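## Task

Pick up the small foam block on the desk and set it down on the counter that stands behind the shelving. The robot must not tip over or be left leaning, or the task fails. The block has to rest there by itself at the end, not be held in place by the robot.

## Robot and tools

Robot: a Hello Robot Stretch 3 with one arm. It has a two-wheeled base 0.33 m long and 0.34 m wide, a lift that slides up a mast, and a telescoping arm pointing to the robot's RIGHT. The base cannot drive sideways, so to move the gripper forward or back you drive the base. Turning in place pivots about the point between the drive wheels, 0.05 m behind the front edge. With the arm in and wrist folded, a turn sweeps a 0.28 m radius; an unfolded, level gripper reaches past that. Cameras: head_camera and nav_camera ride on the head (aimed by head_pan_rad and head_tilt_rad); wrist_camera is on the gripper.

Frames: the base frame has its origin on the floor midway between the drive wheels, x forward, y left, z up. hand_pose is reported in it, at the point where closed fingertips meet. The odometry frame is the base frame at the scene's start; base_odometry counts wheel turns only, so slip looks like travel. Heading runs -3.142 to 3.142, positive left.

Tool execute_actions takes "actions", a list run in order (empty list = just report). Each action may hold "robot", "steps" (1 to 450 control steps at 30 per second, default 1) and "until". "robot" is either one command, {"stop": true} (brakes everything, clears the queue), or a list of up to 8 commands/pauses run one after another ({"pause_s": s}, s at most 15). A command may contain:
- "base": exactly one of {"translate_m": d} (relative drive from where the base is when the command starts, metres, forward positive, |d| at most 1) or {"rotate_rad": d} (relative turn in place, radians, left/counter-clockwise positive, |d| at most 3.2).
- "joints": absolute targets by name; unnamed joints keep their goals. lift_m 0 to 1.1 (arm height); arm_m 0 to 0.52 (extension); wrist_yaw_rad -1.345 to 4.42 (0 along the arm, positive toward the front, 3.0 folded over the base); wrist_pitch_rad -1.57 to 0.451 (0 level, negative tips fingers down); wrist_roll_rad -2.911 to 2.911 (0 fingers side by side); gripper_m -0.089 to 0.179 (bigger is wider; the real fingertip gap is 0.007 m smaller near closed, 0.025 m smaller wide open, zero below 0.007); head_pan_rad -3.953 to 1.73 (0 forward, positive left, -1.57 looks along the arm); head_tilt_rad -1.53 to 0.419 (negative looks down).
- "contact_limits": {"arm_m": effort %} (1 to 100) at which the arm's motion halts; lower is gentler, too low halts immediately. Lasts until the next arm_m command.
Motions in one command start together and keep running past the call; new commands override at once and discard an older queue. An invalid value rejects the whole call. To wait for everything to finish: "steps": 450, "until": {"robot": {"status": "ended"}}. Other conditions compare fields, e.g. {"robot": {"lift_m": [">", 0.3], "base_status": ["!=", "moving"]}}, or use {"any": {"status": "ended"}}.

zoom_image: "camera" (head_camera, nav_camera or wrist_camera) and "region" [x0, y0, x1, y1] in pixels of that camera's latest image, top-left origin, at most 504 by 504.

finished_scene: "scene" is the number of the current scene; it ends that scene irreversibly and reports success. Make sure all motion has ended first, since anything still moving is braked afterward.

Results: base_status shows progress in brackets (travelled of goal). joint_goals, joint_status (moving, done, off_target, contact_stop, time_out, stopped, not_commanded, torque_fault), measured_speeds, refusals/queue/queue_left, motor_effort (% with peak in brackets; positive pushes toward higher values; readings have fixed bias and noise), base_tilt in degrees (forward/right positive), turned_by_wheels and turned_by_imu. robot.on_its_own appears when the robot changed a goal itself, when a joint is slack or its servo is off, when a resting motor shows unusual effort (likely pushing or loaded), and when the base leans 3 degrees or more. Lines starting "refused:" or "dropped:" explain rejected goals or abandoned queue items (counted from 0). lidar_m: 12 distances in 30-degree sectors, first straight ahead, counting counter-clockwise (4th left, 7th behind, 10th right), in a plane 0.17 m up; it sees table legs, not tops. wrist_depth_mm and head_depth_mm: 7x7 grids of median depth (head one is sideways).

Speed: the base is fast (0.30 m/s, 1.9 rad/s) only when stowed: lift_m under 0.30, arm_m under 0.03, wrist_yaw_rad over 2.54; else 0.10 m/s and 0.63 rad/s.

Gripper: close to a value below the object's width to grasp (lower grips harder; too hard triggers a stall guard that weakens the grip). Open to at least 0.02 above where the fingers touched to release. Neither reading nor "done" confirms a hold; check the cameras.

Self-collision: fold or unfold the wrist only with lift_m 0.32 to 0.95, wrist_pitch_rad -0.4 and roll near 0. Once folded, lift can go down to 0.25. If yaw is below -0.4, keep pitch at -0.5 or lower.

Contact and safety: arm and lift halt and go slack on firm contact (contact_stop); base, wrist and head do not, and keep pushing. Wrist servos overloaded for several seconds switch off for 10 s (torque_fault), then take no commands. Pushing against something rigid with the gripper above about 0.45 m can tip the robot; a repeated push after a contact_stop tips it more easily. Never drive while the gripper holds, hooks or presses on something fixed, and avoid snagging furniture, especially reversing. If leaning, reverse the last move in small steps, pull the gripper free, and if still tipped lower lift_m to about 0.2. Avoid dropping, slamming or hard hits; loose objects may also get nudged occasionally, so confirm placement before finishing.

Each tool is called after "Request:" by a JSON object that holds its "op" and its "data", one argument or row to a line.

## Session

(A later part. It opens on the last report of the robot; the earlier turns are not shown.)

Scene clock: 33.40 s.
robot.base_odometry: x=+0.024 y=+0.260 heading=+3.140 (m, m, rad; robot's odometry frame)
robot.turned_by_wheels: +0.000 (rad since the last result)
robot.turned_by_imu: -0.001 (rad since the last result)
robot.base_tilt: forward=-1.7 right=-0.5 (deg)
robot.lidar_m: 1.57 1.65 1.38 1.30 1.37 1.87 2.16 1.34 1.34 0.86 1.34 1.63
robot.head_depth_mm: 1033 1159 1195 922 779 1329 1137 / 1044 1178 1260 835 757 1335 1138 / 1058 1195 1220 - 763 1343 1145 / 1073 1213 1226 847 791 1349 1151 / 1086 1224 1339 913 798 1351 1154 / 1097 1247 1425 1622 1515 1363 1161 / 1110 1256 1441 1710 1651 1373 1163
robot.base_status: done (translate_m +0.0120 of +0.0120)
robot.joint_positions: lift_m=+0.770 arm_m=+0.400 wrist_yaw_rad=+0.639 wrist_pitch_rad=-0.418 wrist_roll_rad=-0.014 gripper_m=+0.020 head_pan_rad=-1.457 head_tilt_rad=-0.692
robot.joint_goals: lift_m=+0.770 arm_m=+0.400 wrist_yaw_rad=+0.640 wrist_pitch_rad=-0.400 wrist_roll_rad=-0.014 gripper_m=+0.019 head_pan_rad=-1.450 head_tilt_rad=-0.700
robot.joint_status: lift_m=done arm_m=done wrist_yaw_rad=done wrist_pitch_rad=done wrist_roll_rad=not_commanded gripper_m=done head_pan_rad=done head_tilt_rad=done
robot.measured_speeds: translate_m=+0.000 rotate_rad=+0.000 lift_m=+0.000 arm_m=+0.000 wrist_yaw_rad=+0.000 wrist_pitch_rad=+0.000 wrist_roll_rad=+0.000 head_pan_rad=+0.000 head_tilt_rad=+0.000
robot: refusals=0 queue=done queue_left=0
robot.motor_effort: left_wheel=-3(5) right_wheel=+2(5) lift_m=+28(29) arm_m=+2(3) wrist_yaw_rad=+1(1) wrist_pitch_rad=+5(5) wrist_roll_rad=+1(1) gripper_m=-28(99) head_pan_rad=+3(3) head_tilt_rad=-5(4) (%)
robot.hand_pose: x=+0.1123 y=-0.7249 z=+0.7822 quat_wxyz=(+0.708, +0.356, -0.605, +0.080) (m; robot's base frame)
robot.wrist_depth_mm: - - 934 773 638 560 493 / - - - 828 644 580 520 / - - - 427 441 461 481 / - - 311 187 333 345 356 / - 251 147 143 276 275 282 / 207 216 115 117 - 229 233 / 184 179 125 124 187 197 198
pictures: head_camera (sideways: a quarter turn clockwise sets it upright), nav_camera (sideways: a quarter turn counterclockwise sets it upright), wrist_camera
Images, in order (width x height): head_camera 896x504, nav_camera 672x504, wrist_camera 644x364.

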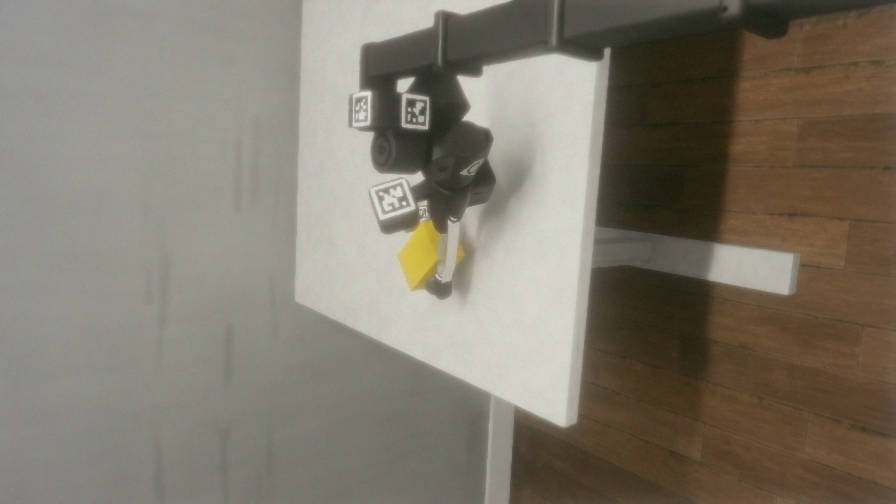

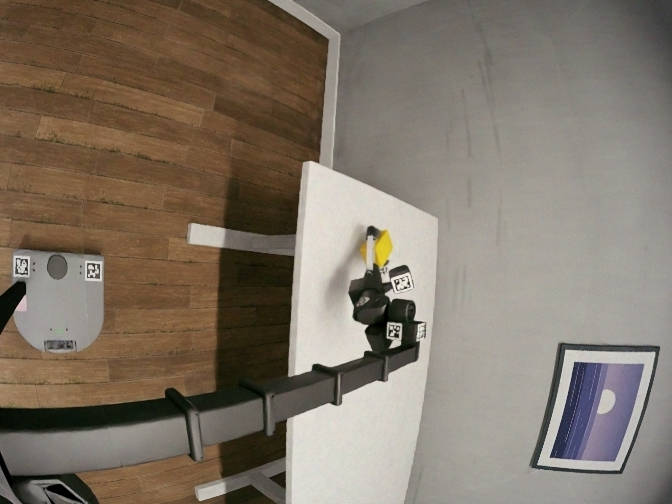

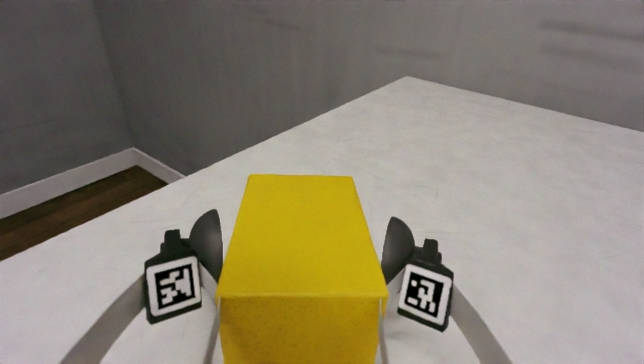

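Request:
{"op": "execute_actions", "data": {
  "actions": [
    {"robot":{"base":{"rotate_rad":0.57},"joints":{"arm_m":0,"wrist_yaw_rad":2.8,"head_pan_rad":0.3,"head_tilt_rad":-0.8}},"steps":300,"until":{"robot":{"arm_m":["<",0.12],"base_status":"done"}}},
    {"robot":{"base":{"translate_m":0.5},"joints":{"lift_m":0.285}},"steps":300,"until":{"robot":{"lift_m":["<",0.295]}}},
    {"robot":{"base":{"translate_m":0.8}},"steps":300,"until":{"robot":{"status":"ended"}}}
  ]
}}

Scene clock: 46.13 s.
robot.base_odometry: x=-1.017 y=-0.405 heading=-2.573 (m, m, rad; robot's odometry frame)
robot.turned_by_wheels: +0.570 (rad since the last result)
robot.turned_by_imu: +0.577 (rad since the last result)
robot.base_tilt: forward=-1.8 right=-0.5 (deg)
robot.lidar_m: 0.59 0.84 0.62 0.68 1.19 3.16 2.58 1.74 1.80 0.71 0.57 0.55
robot.head_depth_mm: 514 573 641 732 849 1018 1080 / 565 635 722 837 997 1192 1104 / 625 714 823 977 1202 1277 1110 / 700 809 961 1179 1435 1286 1119 / 797 942 1143 1471 1518 1287 1117 / 923 1121 1426 1755 1522 1301 1121 / 1094 1392 1892 1862 1528 1302 1108
robot.base_status: done (translate_m +0.8000 of +0.8000)
robot.joint_positions: lift_m=+0.285 arm_m=+0.000 wrist_yaw_rad=+2.799 wrist_pitch_rad=-0.420 wrist_roll_rad=-0.015 gripper_m=+0.036 head_pan_rad=+0.293 head_tilt_rad=-0.791
robot.joint_goals: lift_m=+0.285 arm_m=+0.000 wrist_yaw_rad=+2.800 wrist_pitch_rad=-0.400 wrist_roll_rad=-0.015 gripper_m=+0.035 head_pan_rad=+0.300 head_tilt_rad=-0.800
robot.joint_status: lift_m=done arm_m=done wrist_yaw_rad=done wrist_pitch_rad=done wrist_roll_rad=not_commanded gripper_m=done head_pan_rad=done head_tilt_rad=done
robot.measured_speeds: translate_m=+0.000 rotate_rad=+0.000 lift_m=+0.000 arm_m=+0.000 wrist_yaw_rad=+0.000 wrist_pitch_rad=+0.000 wrist_roll_rad=+0.000 head_pan_rad=+0.000 head_tilt_rad=+0.000
robot: refusals=0 queue=done queue_left=0
robot.on_its_own: gripper_m is held at +0.035, not at your +0.015, by its stall guard, which is not easing now
robot.motor_effort: left_wheel=-3(11) right_wheel=+2(6) lift_m=+13(26) arm_m=-3(4) wrist_yaw_rad=+2(4) wrist_pitch_rad=+6(6) wrist_roll_rad=+1(1) gripper_m=-22(28) head_pan_rad=+3(44) head_tilt_rad=-5(18) (%)
robot.hand_pose: x=+0.0542 y=+0.0659 z=+0.2978 quat_wxyz=(+0.263, +0.702, +0.029, +0.662) (m; robot's base frame)
robot.wrist_depth_mm: - 716 665 722 - - 889 / - 785 728 794 - - 856 / 851 816 794 817 - - 812 / - 710 735 188 792 804 756 / - 610 144 144 654 646 655 / - - 115 117 - 539 550 / - - 122 124 436 460 471
pictures: head_camera (sideways: a quarter turn clockwise sets it upright), nav_camera (sideways: a quarter turn counterclockwise sets it upright), wrist_camera
Images, in order (width x height): head_camera 896x504, nav_camera 672x504, wrist_camera 644x364.

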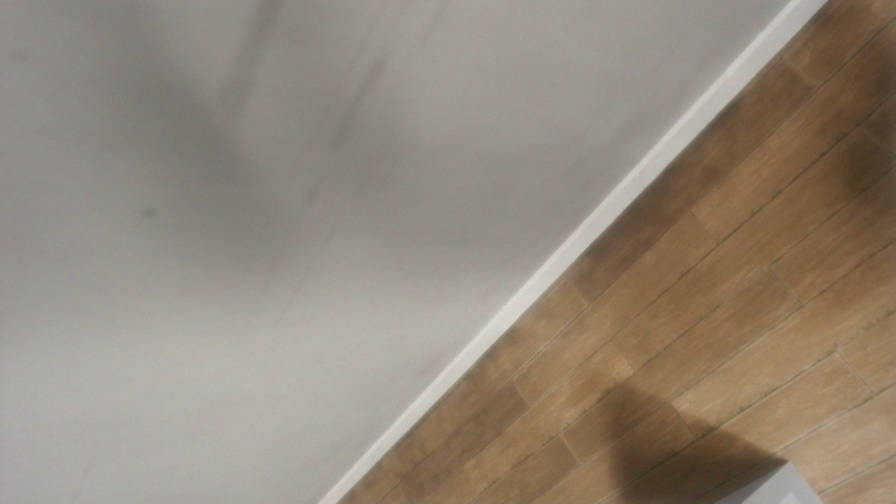

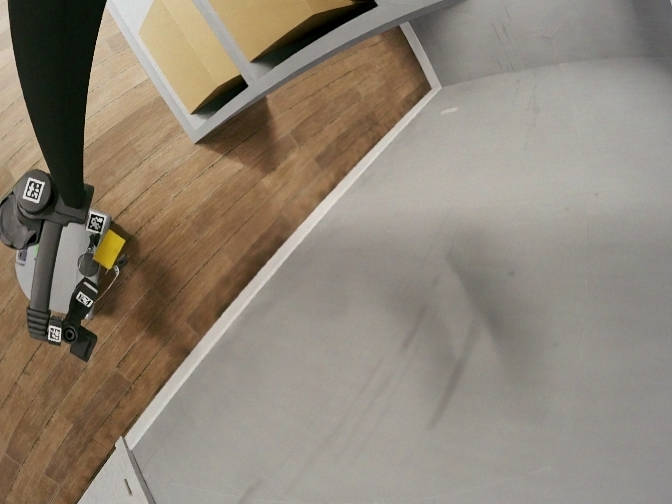

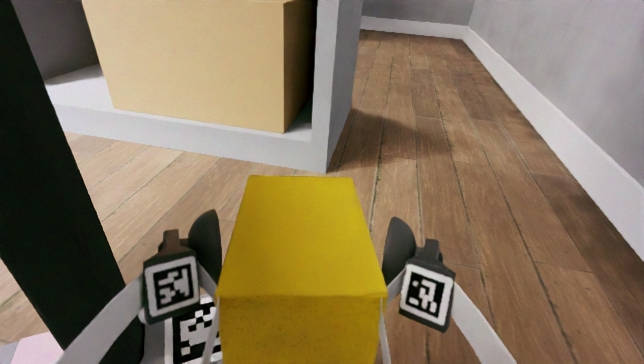

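Request:
{"op": "execute_actions", "data": {
  "actions": [
    {"robot":[{"base":{"translate_m":0.29},"joints":{"head_pan_rad":0,"head_tilt_rad":-0.9}},{"base":{"rotate_rad":0.97}}],"steps":300,"until":{"robot":{"status":"ended"}}}
  ]
}}

Scene clock: 51.17 s.
robot.base_odometry: x=-1.262 y=-0.561 heading=-1.604 (m, m, rad; robot's odometry frame)
robot.turned_by_wheels: +0.970 (rad since the last result)
robot.turned_by_imu: +0.984 (rad since the last result)
robot.base_tilt: forward=-1.7 right=-0.5 (deg)
robot.lidar_m: 1.11 0.56 0.67 1.72 2.88 2.00 1.27 0.45 0.33 0.31 0.32 0.43
robot.head_depth_mm: 829 857 884 911 941 965 989 / 1215 1270 1332 1393 1353 1200 1082 / 2186 2350 1944 1658 1414 1226 1086 / 2271 2479 2023 1667 1414 1234 1092 / 2264 2483 2020 1673 1428 1238 1095 / 2194 2313 2049 1255 1211 1197 1104 / 1767 1897 880 854 897 1200 1104
robot.base_status: done (rotate_rad +0.9699 of +0.9700)
robot.joint_positions: lift_m=+0.285 arm_m=+0.000 wrist_yaw_rad=+2.799 wrist_pitch_rad=-0.420 wrist_roll_rad=-0.015 gripper_m=+0.036 head_pan_rad=+0.007 head_tilt_rad=-0.890
robot.joint_goals: lift_m=+0.285 arm_m=+0.000 wrist_yaw_rad=+2.800 wrist_pitch_rad=-0.400 wrist_roll_rad=-0.015 gripper_m=+0.035 head_pan_rad=+0.000 head_tilt_rad=-0.900
robot.joint_status: lift_m=done arm_m=done wrist_yaw_rad=done wrist_pitch_rad=done wrist_roll_rad=not_commanded gripper_m=done head_pan_rad=done head_tilt_rad=done
robot.measured_speeds: translate_m=+0.000 rotate_rad=+0.000 lift_m=+0.000 arm_m=+0.000 wrist_yaw_rad=+0.000 wrist_pitch_rad=+0.000 wrist_roll_rad=+0.000 head_pan_rad=+0.000 head_tilt_rad=+0.000
robot: refusals=0 queue=done queue_left=0
robot.on_its_own: gripper_m is held at +0.035, not at your +0.015, by its stall guard, which is not easing now
robot.motor_effort: left_wheel=-3(11) right_wheel=+2(8) lift_m=+13(13) arm_m=-3(3) wrist_yaw_rad=+1(1) wrist_pitch_rad=+6(6) wrist_roll_rad=+1(1) gripper_m=-21(22) head_pan_rad=-4(26) head_tilt_rad=-5(19) (%)
robot.hand_pose: x=+0.0542 y=+0.0659 z=+0.2978 quat_wxyz=(+0.263, +0.702, +0.029, +0.662) (m; robot's base frame)
robot.wrist_depth_mm: - - - - 741 493 523 / - - - - 721 527 602 / 949 937 953 996 755 586 697 / - 719 732 189 712 667 797 / - 602 144 144 654 652 661 / - - 115 117 - 544 552 / - - 121 124 439 463 464
pictures: head_camera (sideways: a quarter turn clockwise sets it upright), nav_camera (sideways: a quarter turn counterclockwise sets it upright), wrist_camera
Images, in order (width x height): head_camera 896x504, nav_camera 672x504, wrist_camera 644x364.

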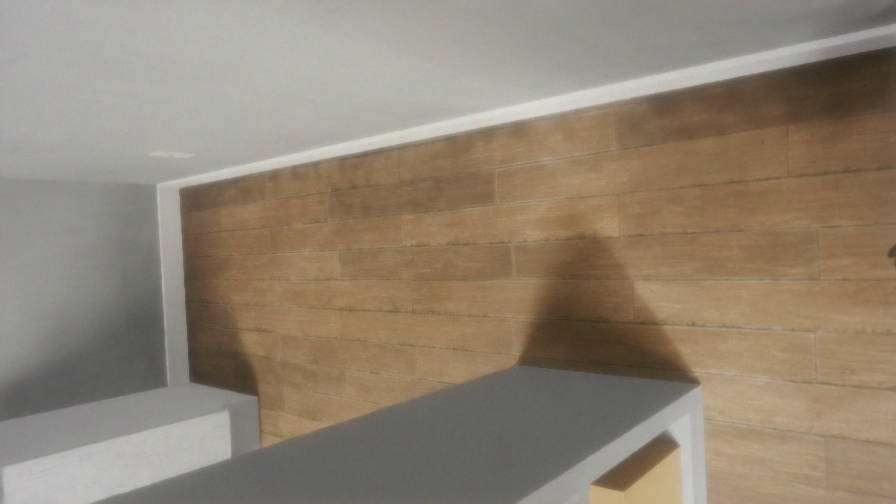

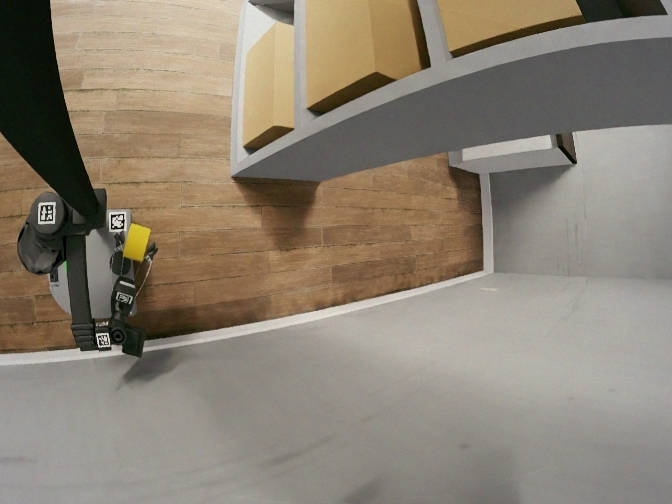

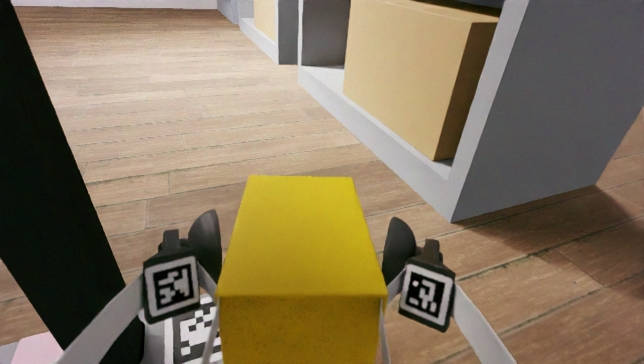

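Request:
{"op": "execute_actions", "data": {
  "actions": [
    {"robot":[{"base":{"rotate_rad":0.08}},{"base":{"translate_m":1.0}}],"steps":300,"until":{"robot":{"translate_m":[">",0.35]}}},
    {"robot":[{"base":{"translate_m":0.97},"joints":{"head_pan_rad":-1.0,"head_tilt_rad":-0.5}},{"base":{"rotate_rad":1.5}}],"steps":400,"until":{"robot":{"status":"ended"}}}
  ]
}}

Scene clock: 61.53 s.
robot.base_odometry: x=-1.199 y=-1.887 heading=-0.024 (m, m, rad; robot's odometry frame)
robot.turned_by_wheels: +1.580 (rad since the last result)
robot.turned_by_imu: +1.600 (rad since the last result)
robot.base_tilt: forward=-1.7 right=-0.6 (deg)
robot.lidar_m: 1.71 0.59 0.47 0.85 0.56 0.40 0.39 0.40 0.53 1.28 0.84 0.98
robot.head_depth_mm: 1044 1133 1230 1348 1480 1515 1240 / 1108 1199 1293 1403 1576 1523 1257 / 1174 1276 1328 1130 1285 1427 1254 / 1241 1363 1353 943 1052 1192 1263 / 1330 1466 1372 991 1115 1314 1268 / 1423 1578 1402 1068 1244 1458 1273 / 1535 1712 1422 1194 1414 1560 1277
robot.base_status: done (rotate_rad +1.4999 of +1.5000)
robot.joint_positions: lift_m=+0.285 arm_m=+0.000 wrist_yaw_rad=+2.799 wrist_pitch_rad=-0.420 wrist_roll_rad=-0.015 gripper_m=+0.036 head_pan_rad=-0.993 head_tilt_rad=-0.507
robot.joint_goals: lift_m=+0.285 arm_m=+0.000 wrist_yaw_rad=+2.800 wrist_pitch_rad=-0.400 wrist_roll_rad=-0.015 gripper_m=+0.035 head_pan_rad=-1.000 head_tilt_rad=-0.500
robot.joint_status: lift_m=done arm_m=done wrist_yaw_rad=done wrist_pitch_rad=done wrist_roll_rad=not_commanded gripper_m=done head_pan_rad=done head_tilt_rad=done
robot.measured_speeds: translate_m=+0.000 rotate_rad=+0.000 lift_m=+0.000 arm_m=+0.000 wrist_yaw_rad=+0.000 wrist_pitch_rad=+0.000 wrist_roll_rad=+0.000 head_pan_rad=+0.000 head_tilt_rad=+0.000
robot: refusals=0 queue=done queue_left=0
robot.on_its_own: gripper_m is held at +0.035, not at your +0.015, by its stall guard, which is not easing now
robot.motor_effort: left_wheel=-3(12) right_wheel=+2(8) lift_m=+13(13) arm_m=-3(3) wrist_yaw_rad=+1(2) wrist_pitch_rad=+6(6) wrist_roll_rad=+1(1) gripper_m=-22(21) head_pan_rad=-3(44) head_tilt_rad=+4(32) (%)
robot.hand_pose: x=+0.0542 y=+0.0659 z=+0.2978 quat_wxyz=(+0.263, +0.702, +0.029, +0.662) (m; robot's base frame)
robot.wrist_depth_mm: - - - 526 516 586 673 / - - - 561 571 660 765 / 931 916 959 607 633 734 877 / - 723 727 188 717 792 843 / - 597 144 144 655 652 665 / - - 115 117 - 540 545 / - - 121 124 438 463 471
pictures: head_camera (sideways: a quarter turn clockwise sets it upright), nav_camera (sideways: a quarter turn counterclockwise sets it upright), wrist_camera
Images, in order (width x height): head_camera 896x504, nav_camera 672x504, wrist_camera 644x364.

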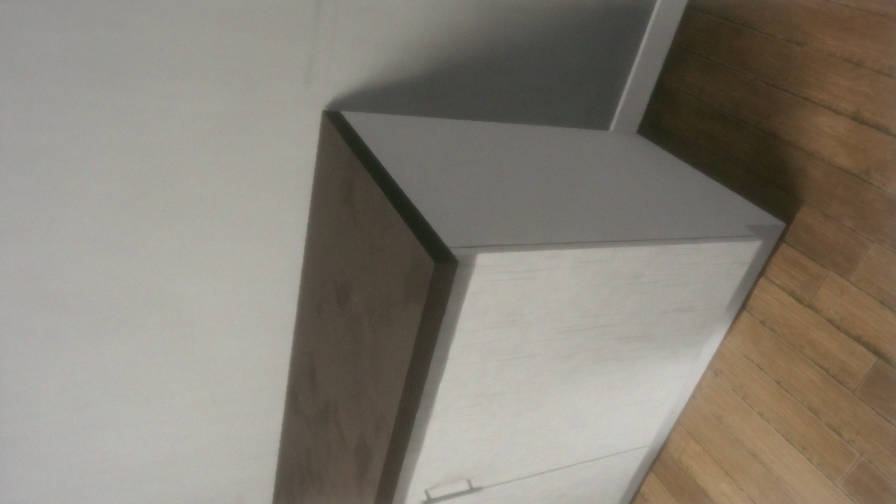

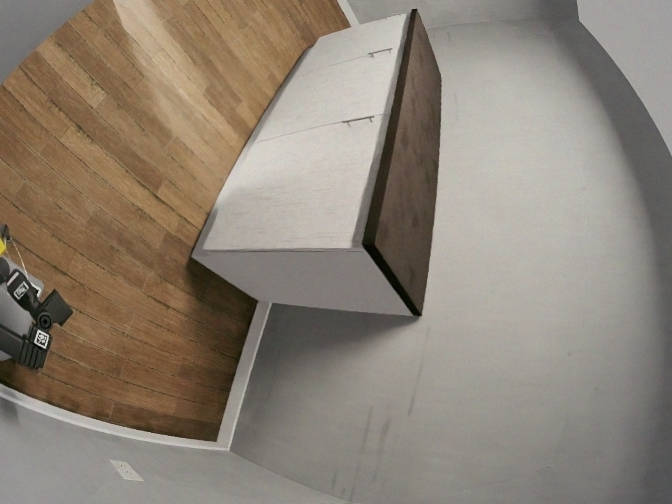

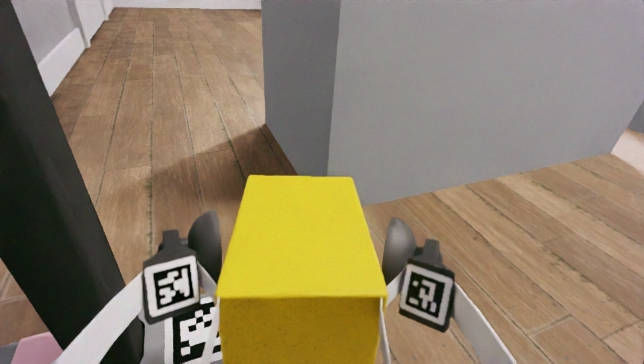

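Request:
{"op": "execute_actions", "data": {
  "actions": [
    {"robot":{"base":{"translate_m":0.7},"joints":{"head_pan_rad":-1.57,"head_tilt_rad":-0.5}},"steps":300,"until":{"robot":{"translate_m":[">",0.08]}}},
    {"robot":{"joints":{"lift_m":0.97}},"steps":300,"until":{"robot":{"lift_m":[">",0.4]}}},
    {"robot":{"joints":{"wrist_yaw_rad":0,"arm_m":0.15}},"steps":400,"until":{"robot":{"status":"ended"}}}
  ]
}}

Scene clock: 69.83 s.
robot.base_odometry: x=-0.499 y=-1.904 heading=-0.024 (m, m, rad; robot's odometry frame)
robot.turned_by_wheels: +0.000 (rad since the last result)
robot.turned_by_imu: -0.003 (rad since the last result)
robot.base_tilt: forward=-1.8 right=-0.5 (deg)
robot.lidar_m: 2.57 0.61 0.44 0.42 0.44 0.59 1.09 1.12 0.72 0.68 0.71 0.95
robot.head_depth_mm: 1042 1139 1252 - - 1493 1239 / 1040 1137 1230 - - 951 1167 / 1045 1136 1215 946 - 952 1092 / 1038 1134 1214 874 828 931 1090 / 1041 1136 1217 832 813 930 1089 / 1036 1131 1208 840 812 927 1084 / 1037 1133 1211 850 798 926 1085
robot.base_status: done (translate_m +0.7000 of +0.7000)
robot.joint_positions: lift_m=+0.970 arm_m=+0.150 wrist_yaw_rad=+0.002 wrist_pitch_rad=-0.420 wrist_roll_rad=-0.015 gripper_m=+0.036 head_pan_rad=-1.563 head_tilt_rad=-0.507
robot.joint_goals: lift_m=+0.970 arm_m=+0.150 wrist_yaw_rad=+0.000 wrist_pitch_rad=-0.400 wrist_roll_rad=-0.015 gripper_m=+0.035 head_pan_rad=-1.570 head_tilt_rad=-0.500
robot.joint_status: lift_m=done arm_m=done wrist_yaw_rad=done wrist_pitch_rad=done wrist_roll_rad=not_commanded gripper_m=done head_pan_rad=done head_tilt_rad=done
robot.measured_speeds: translate_m=+0.000 rotate_rad=+0.000 lift_m=+0.000 arm_m=+0.000 wrist_yaw_rad=+0.000 wrist_pitch_rad=+0.000 wrist_roll_rad=+0.000 head_pan_rad=+0.000 head_tilt_rad=+0.000
robot: refusals=0 queue=done queue_left=0
robot.on_its_own: gripper_m is held at +0.035, not at your +0.015, by its stall guard, which is not easing now
robot.motor_effort: left_wheel=-2(8) right_wheel=+2(7) lift_m=+28(28) arm_m=+3(4) wrist_yaw_rad=-2(5) wrist_pitch_rad=+6(6) wrist_roll_rad=+1(1) gripper_m=-22(21) head_pan_rad=-3(36) head_tilt_rad=+4(4) (%)
robot.hand_pose: x=-0.0210 y=-0.5188 z=+0.9818 quat_wxyz=(+0.697, +0.149, -0.686, -0.146) (m; robot's base frame)
robot.wrist_depth_mm: 777 798 809 815 833 843 846 / 561 592 615 650 897 916 949 / 402 418 432 449 468 - - / 322 329 332 188 353 - - / 371 375 144 143 393 - - / 421 414 115 117 - - - / 469 501 125 124 532 - -
pictures: head_camera (sideways: a quarter turn clockwise sets it upright), nav_camera (sideways: a quarter turn counterclockwise sets it upright), wrist_camera
Images, in order (width x height): head_camera 896x504, nav_camera 672x504, wrist_camera 644x364.

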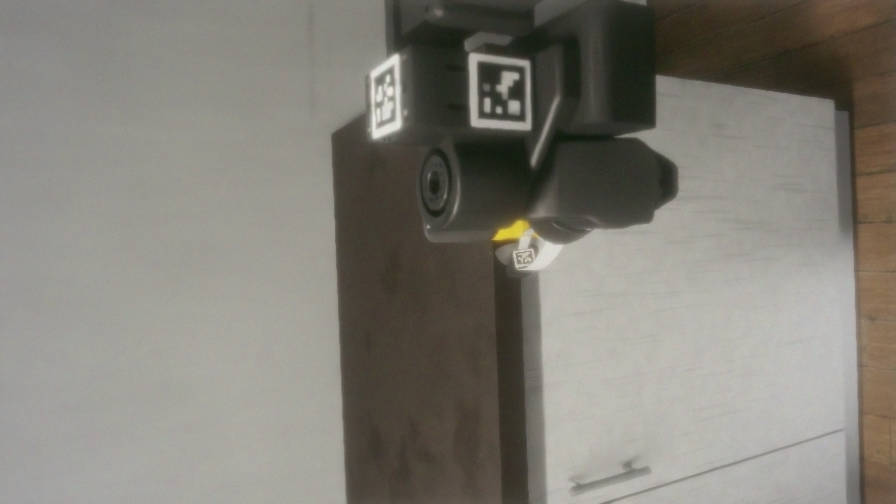

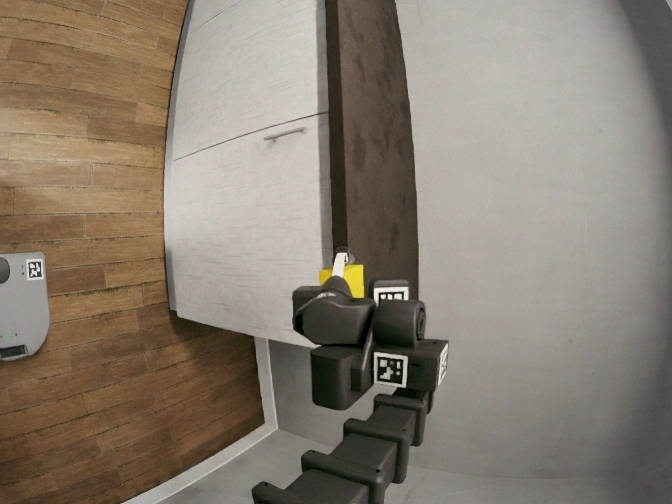

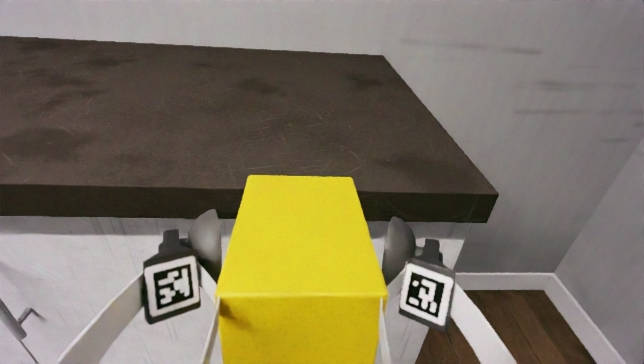

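Request:
{"op": "execute_actions", "data": {
  "actions": [
    {"robot":[{"joints":{"arm_m":0.49}},{"joints":{"lift_m":0.94}}],"steps":400,"until":{"robot":{"status":"ended"}}}
  ]
}}

Scene clock: 74.63 s.
robot.base_odometry: x=-0.499 y=-1.904 heading=-0.024 (m, m, rad; robot's odometry frame)
robot.turned_by_wheels: +0.000 (rad since the last result)
robot.turned_by_imu: -0.001 (rad since the last result)
robot.base_tilt: forward=-1.6 right=-0.5 (deg)
robot.lidar_m: 2.58 0.61 0.44 0.42 0.44 0.59 1.08 1.12 0.71 0.68 0.71 0.95
robot.head_depth_mm: 1042 1141 1256 - 1596 1515 1238 / 1039 1136 1207 770 817 932 1164 / 1040 1133 - 777 815 931 1090 / 1040 1134 1215 786 814 931 1091 / 1040 1133 1212 835 814 928 1085 / 1034 1133 1217 839 810 930 1088 / 1036 1131 1214 850 798 925 1085
robot.base_status: done (translate_m +0.7000 of +0.7000)
robot.joint_positions: lift_m=+0.940 arm_m=+0.490 wrist_yaw_rad=+0.001 wrist_pitch_rad=-0.420 wrist_roll_rad=-0.015 gripper_m=+0.036 head_pan_rad=-1.563 head_tilt_rad=-0.507
robot.joint_goals: lift_m=+0.940 arm_m=+0.490 wrist_yaw_rad=+0.000 wrist_pitch_rad=-0.400 wrist_roll_rad=-0.015 gripper_m=+0.035 head_pan_rad=-1.570 head_tilt_rad=-0.500
robot.joint_status: lift_m=done arm_m=done wrist_yaw_rad=done wrist_pitch_rad=done wrist_roll_rad=not_commanded gripper_m=done head_pan_rad=done head_tilt_rad=done
robot.measured_speeds: translate_m=+0.000 rotate_rad=+0.000 lift_m=+0.000 arm_m=+0.000 wrist_yaw_rad=+0.000 wrist_pitch_rad=+0.000 wrist_roll_rad=+0.000 head_pan_rad=+0.000 head_tilt_rad=+0.000
robot: refusals=0 queue=done queue_left=0
robot.on_its_own: gripper_m is held at +0.035, not at your +0.015, by its stall guard, which is not easing now
robot.motor_effort: left_wheel=-2(2) right_wheel=+2(2) lift_m=+13(28) arm_m=+3(3) wrist_yaw_rad=-1(3) wrist_pitch_rad=+6(6) wrist_roll_rad=+1(1) gripper_m=-22(22) head_pan_rad=-3(4) head_tilt_rad=+4(5) (%)
robot.hand_pose: x=-0.0213 y=-0.8589 z=+0.9527 quat_wxyz=(+0.697, +0.149, -0.686, -0.146) (m; robot's base frame)
robot.wrist_depth_mm: 481 489 496 501 510 511 517 / 467 486 517 531 539 557 569 / 336 346 360 375 393 615 622 / 264 270 275 189 295 320 690 / 217 222 144 144 246 244 760 / 184 191 115 117 - 203 212 / 164 159 125 124 167 175 177
pictures: head_camera (sideways: a quarter turn clockwise sets it upright), nav_camera (sideways: a quarter turn counterclockwise sets it upright), wrist_camera
Images, in order (width x height): head_camera 896x504, nav_camera 672x504, wrist_camera 644x364.

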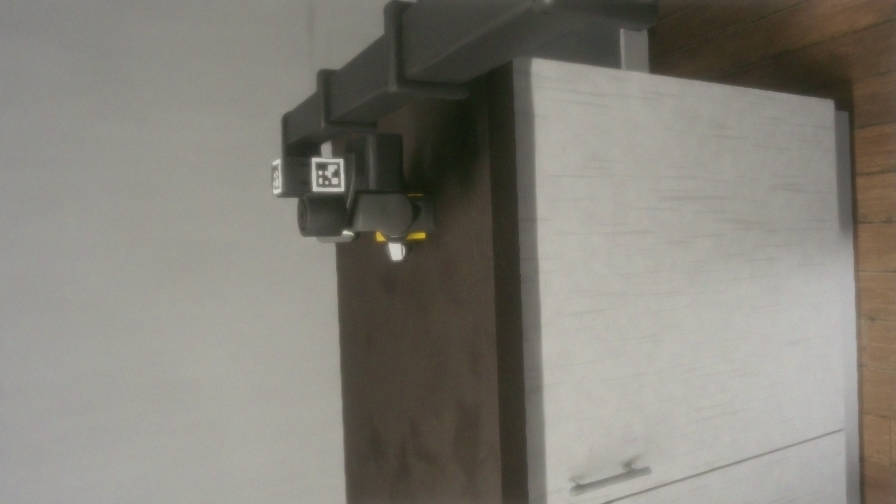

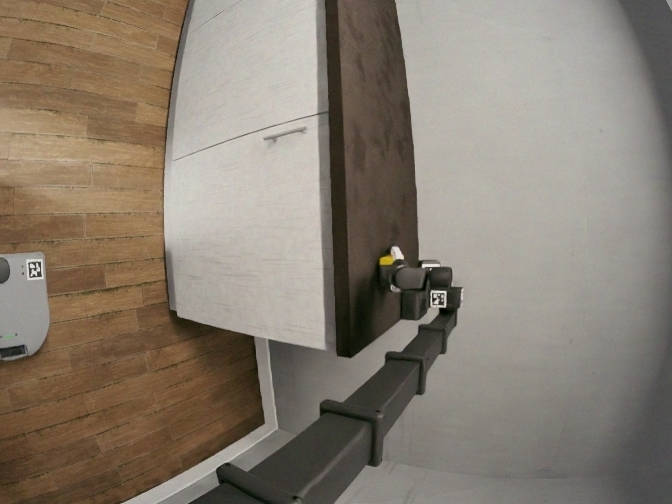

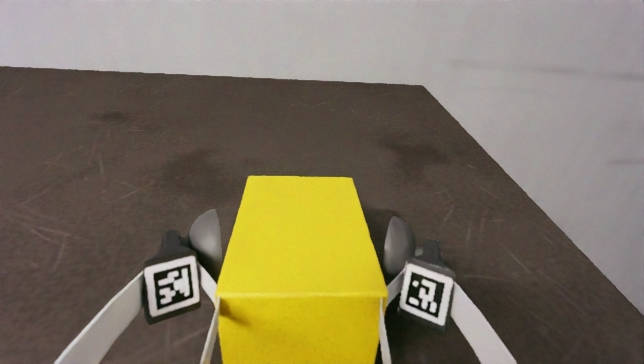

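Request:
{"op": "execute_actions", "data": {
  "actions": [
    {"robot":[{"joints":{"lift_m":0.921}},{"joints":{"gripper_m":0.13}},{"joints":{"lift_m":0.96,"arm_m":0.36}}],"steps":400,"until":{"robot":{"status":"ended"}}}
  ]
}}

Scene clock: 79.27 s.
robot.base_odometry: x=-0.499 y=-1.904 heading=-0.024 (m, m, rad; robot's odometry frame)
robot.turned_by_wheels: +0.000 (rad since the last result)
robot.turned_by_imu: -0.001 (rad since the last result)
robot.base_tilt: forward=-1.7 right=-0.5 (deg)
robot.lidar_m: 2.57 0.61 0.44 0.42 0.44 0.59 1.08 1.12 0.71 0.68 0.71 0.95
robot.head_depth_mm: 1038 1142 1236 - 1589 1517 1243 / 1041 1145 1202 751 819 938 1160 / 1041 1138 1199 735 815 933 1091 / 1039 1136 1217 783 814 929 1088 / 1041 1131 1215 831 814 929 1089 / 1038 1128 1213 840 813 928 1081 / 1037 1133 1208 848 797 929 1085
robot.base_status: done (translate_m +0.7000 of +0.7000)
robot.joint_positions: lift_m=+0.960 arm_m=+0.360 wrist_yaw_rad=+0.001 wrist_pitch_rad=-0.415 wrist_roll_rad=-0.015 gripper_m=+0.130 head_pan_rad=-1.563 head_tilt_rad=-0.507
robot.joint_goals: lift_m=+0.960 arm_m=+0.360 wrist_yaw_rad=+0.000 wrist_pitch_rad=-0.400 wrist_roll_rad=-0.015 gripper_m=+0.130 head_pan_rad=-1.570 head_tilt_rad=-0.500
robot.joint_status: lift_m=done arm_m=done wrist_yaw_rad=done wrist_pitch_rad=done wrist_roll_rad=not_commanded gripper_m=done head_pan_rad=done head_tilt_rad=done
robot.measured_speeds: translate_m=+0.000 rotate_rad=+0.000 lift_m=+0.000 arm_m=+0.000 wrist_yaw_rad=+0.000 wrist_pitch_rad=+0.000 wrist_roll_rad=+0.000 head_pan_rad=+0.000 head_tilt_rad=+0.000
robot: refusals=0 queue=done queue_left=0
robot.motor_effort: left_wheel=-3(3) right_wheel=+2(2) lift_m=+27(28) arm_m=-3(5) wrist_yaw_rad=-1(2) wrist_pitch_rad=+4(6) wrist_roll_rad=+1(1) gripper_m=+1(92) head_pan_rad=-4(4) head_tilt_rad=+4(3) (%)
robot.hand_pose: x=-0.0213 y=-0.7300 z=+0.9728 quat_wxyz=(+0.697, +0.147, -0.686, -0.145) (m; robot's base frame)
robot.wrist_depth_mm: 598 605 620 621 627 635 647 / 533 559 591 619 665 696 706 / 383 396 413 427 446 768 783 / 301 308 312 255 337 817 856 / 247 258 257 260 271 277 980 / 211 - 216 220 224 237 - / 176 182 186 189 192 190 200
pictures: head_camera (sideways: a quarter turn clockwise sets it upright), nav_camera (sideways: a quarter turn counterclockwise sets it upright), wrist_camera
Images, in order (width x height): head_camera 896x504, nav_camera 672x504, wrist_camera 644x364.

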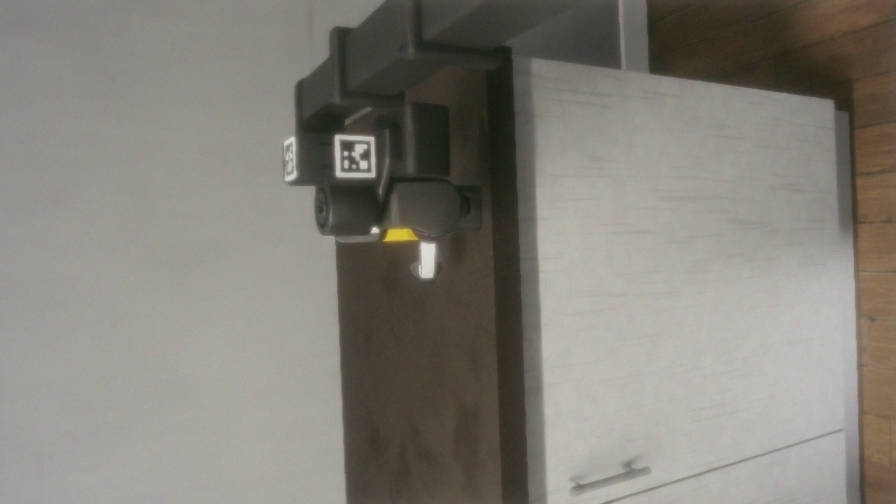

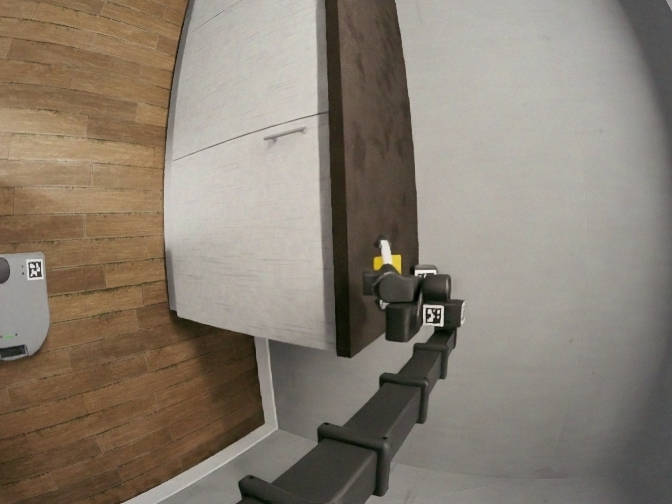

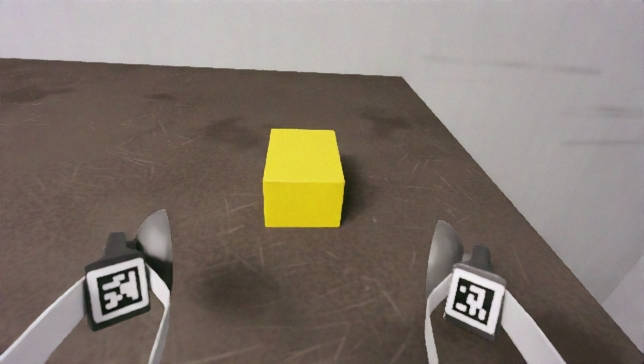

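Request:
{"op": "finished_scene", "data": {
  "scene": 1
}}

The scene is finished: the task was done.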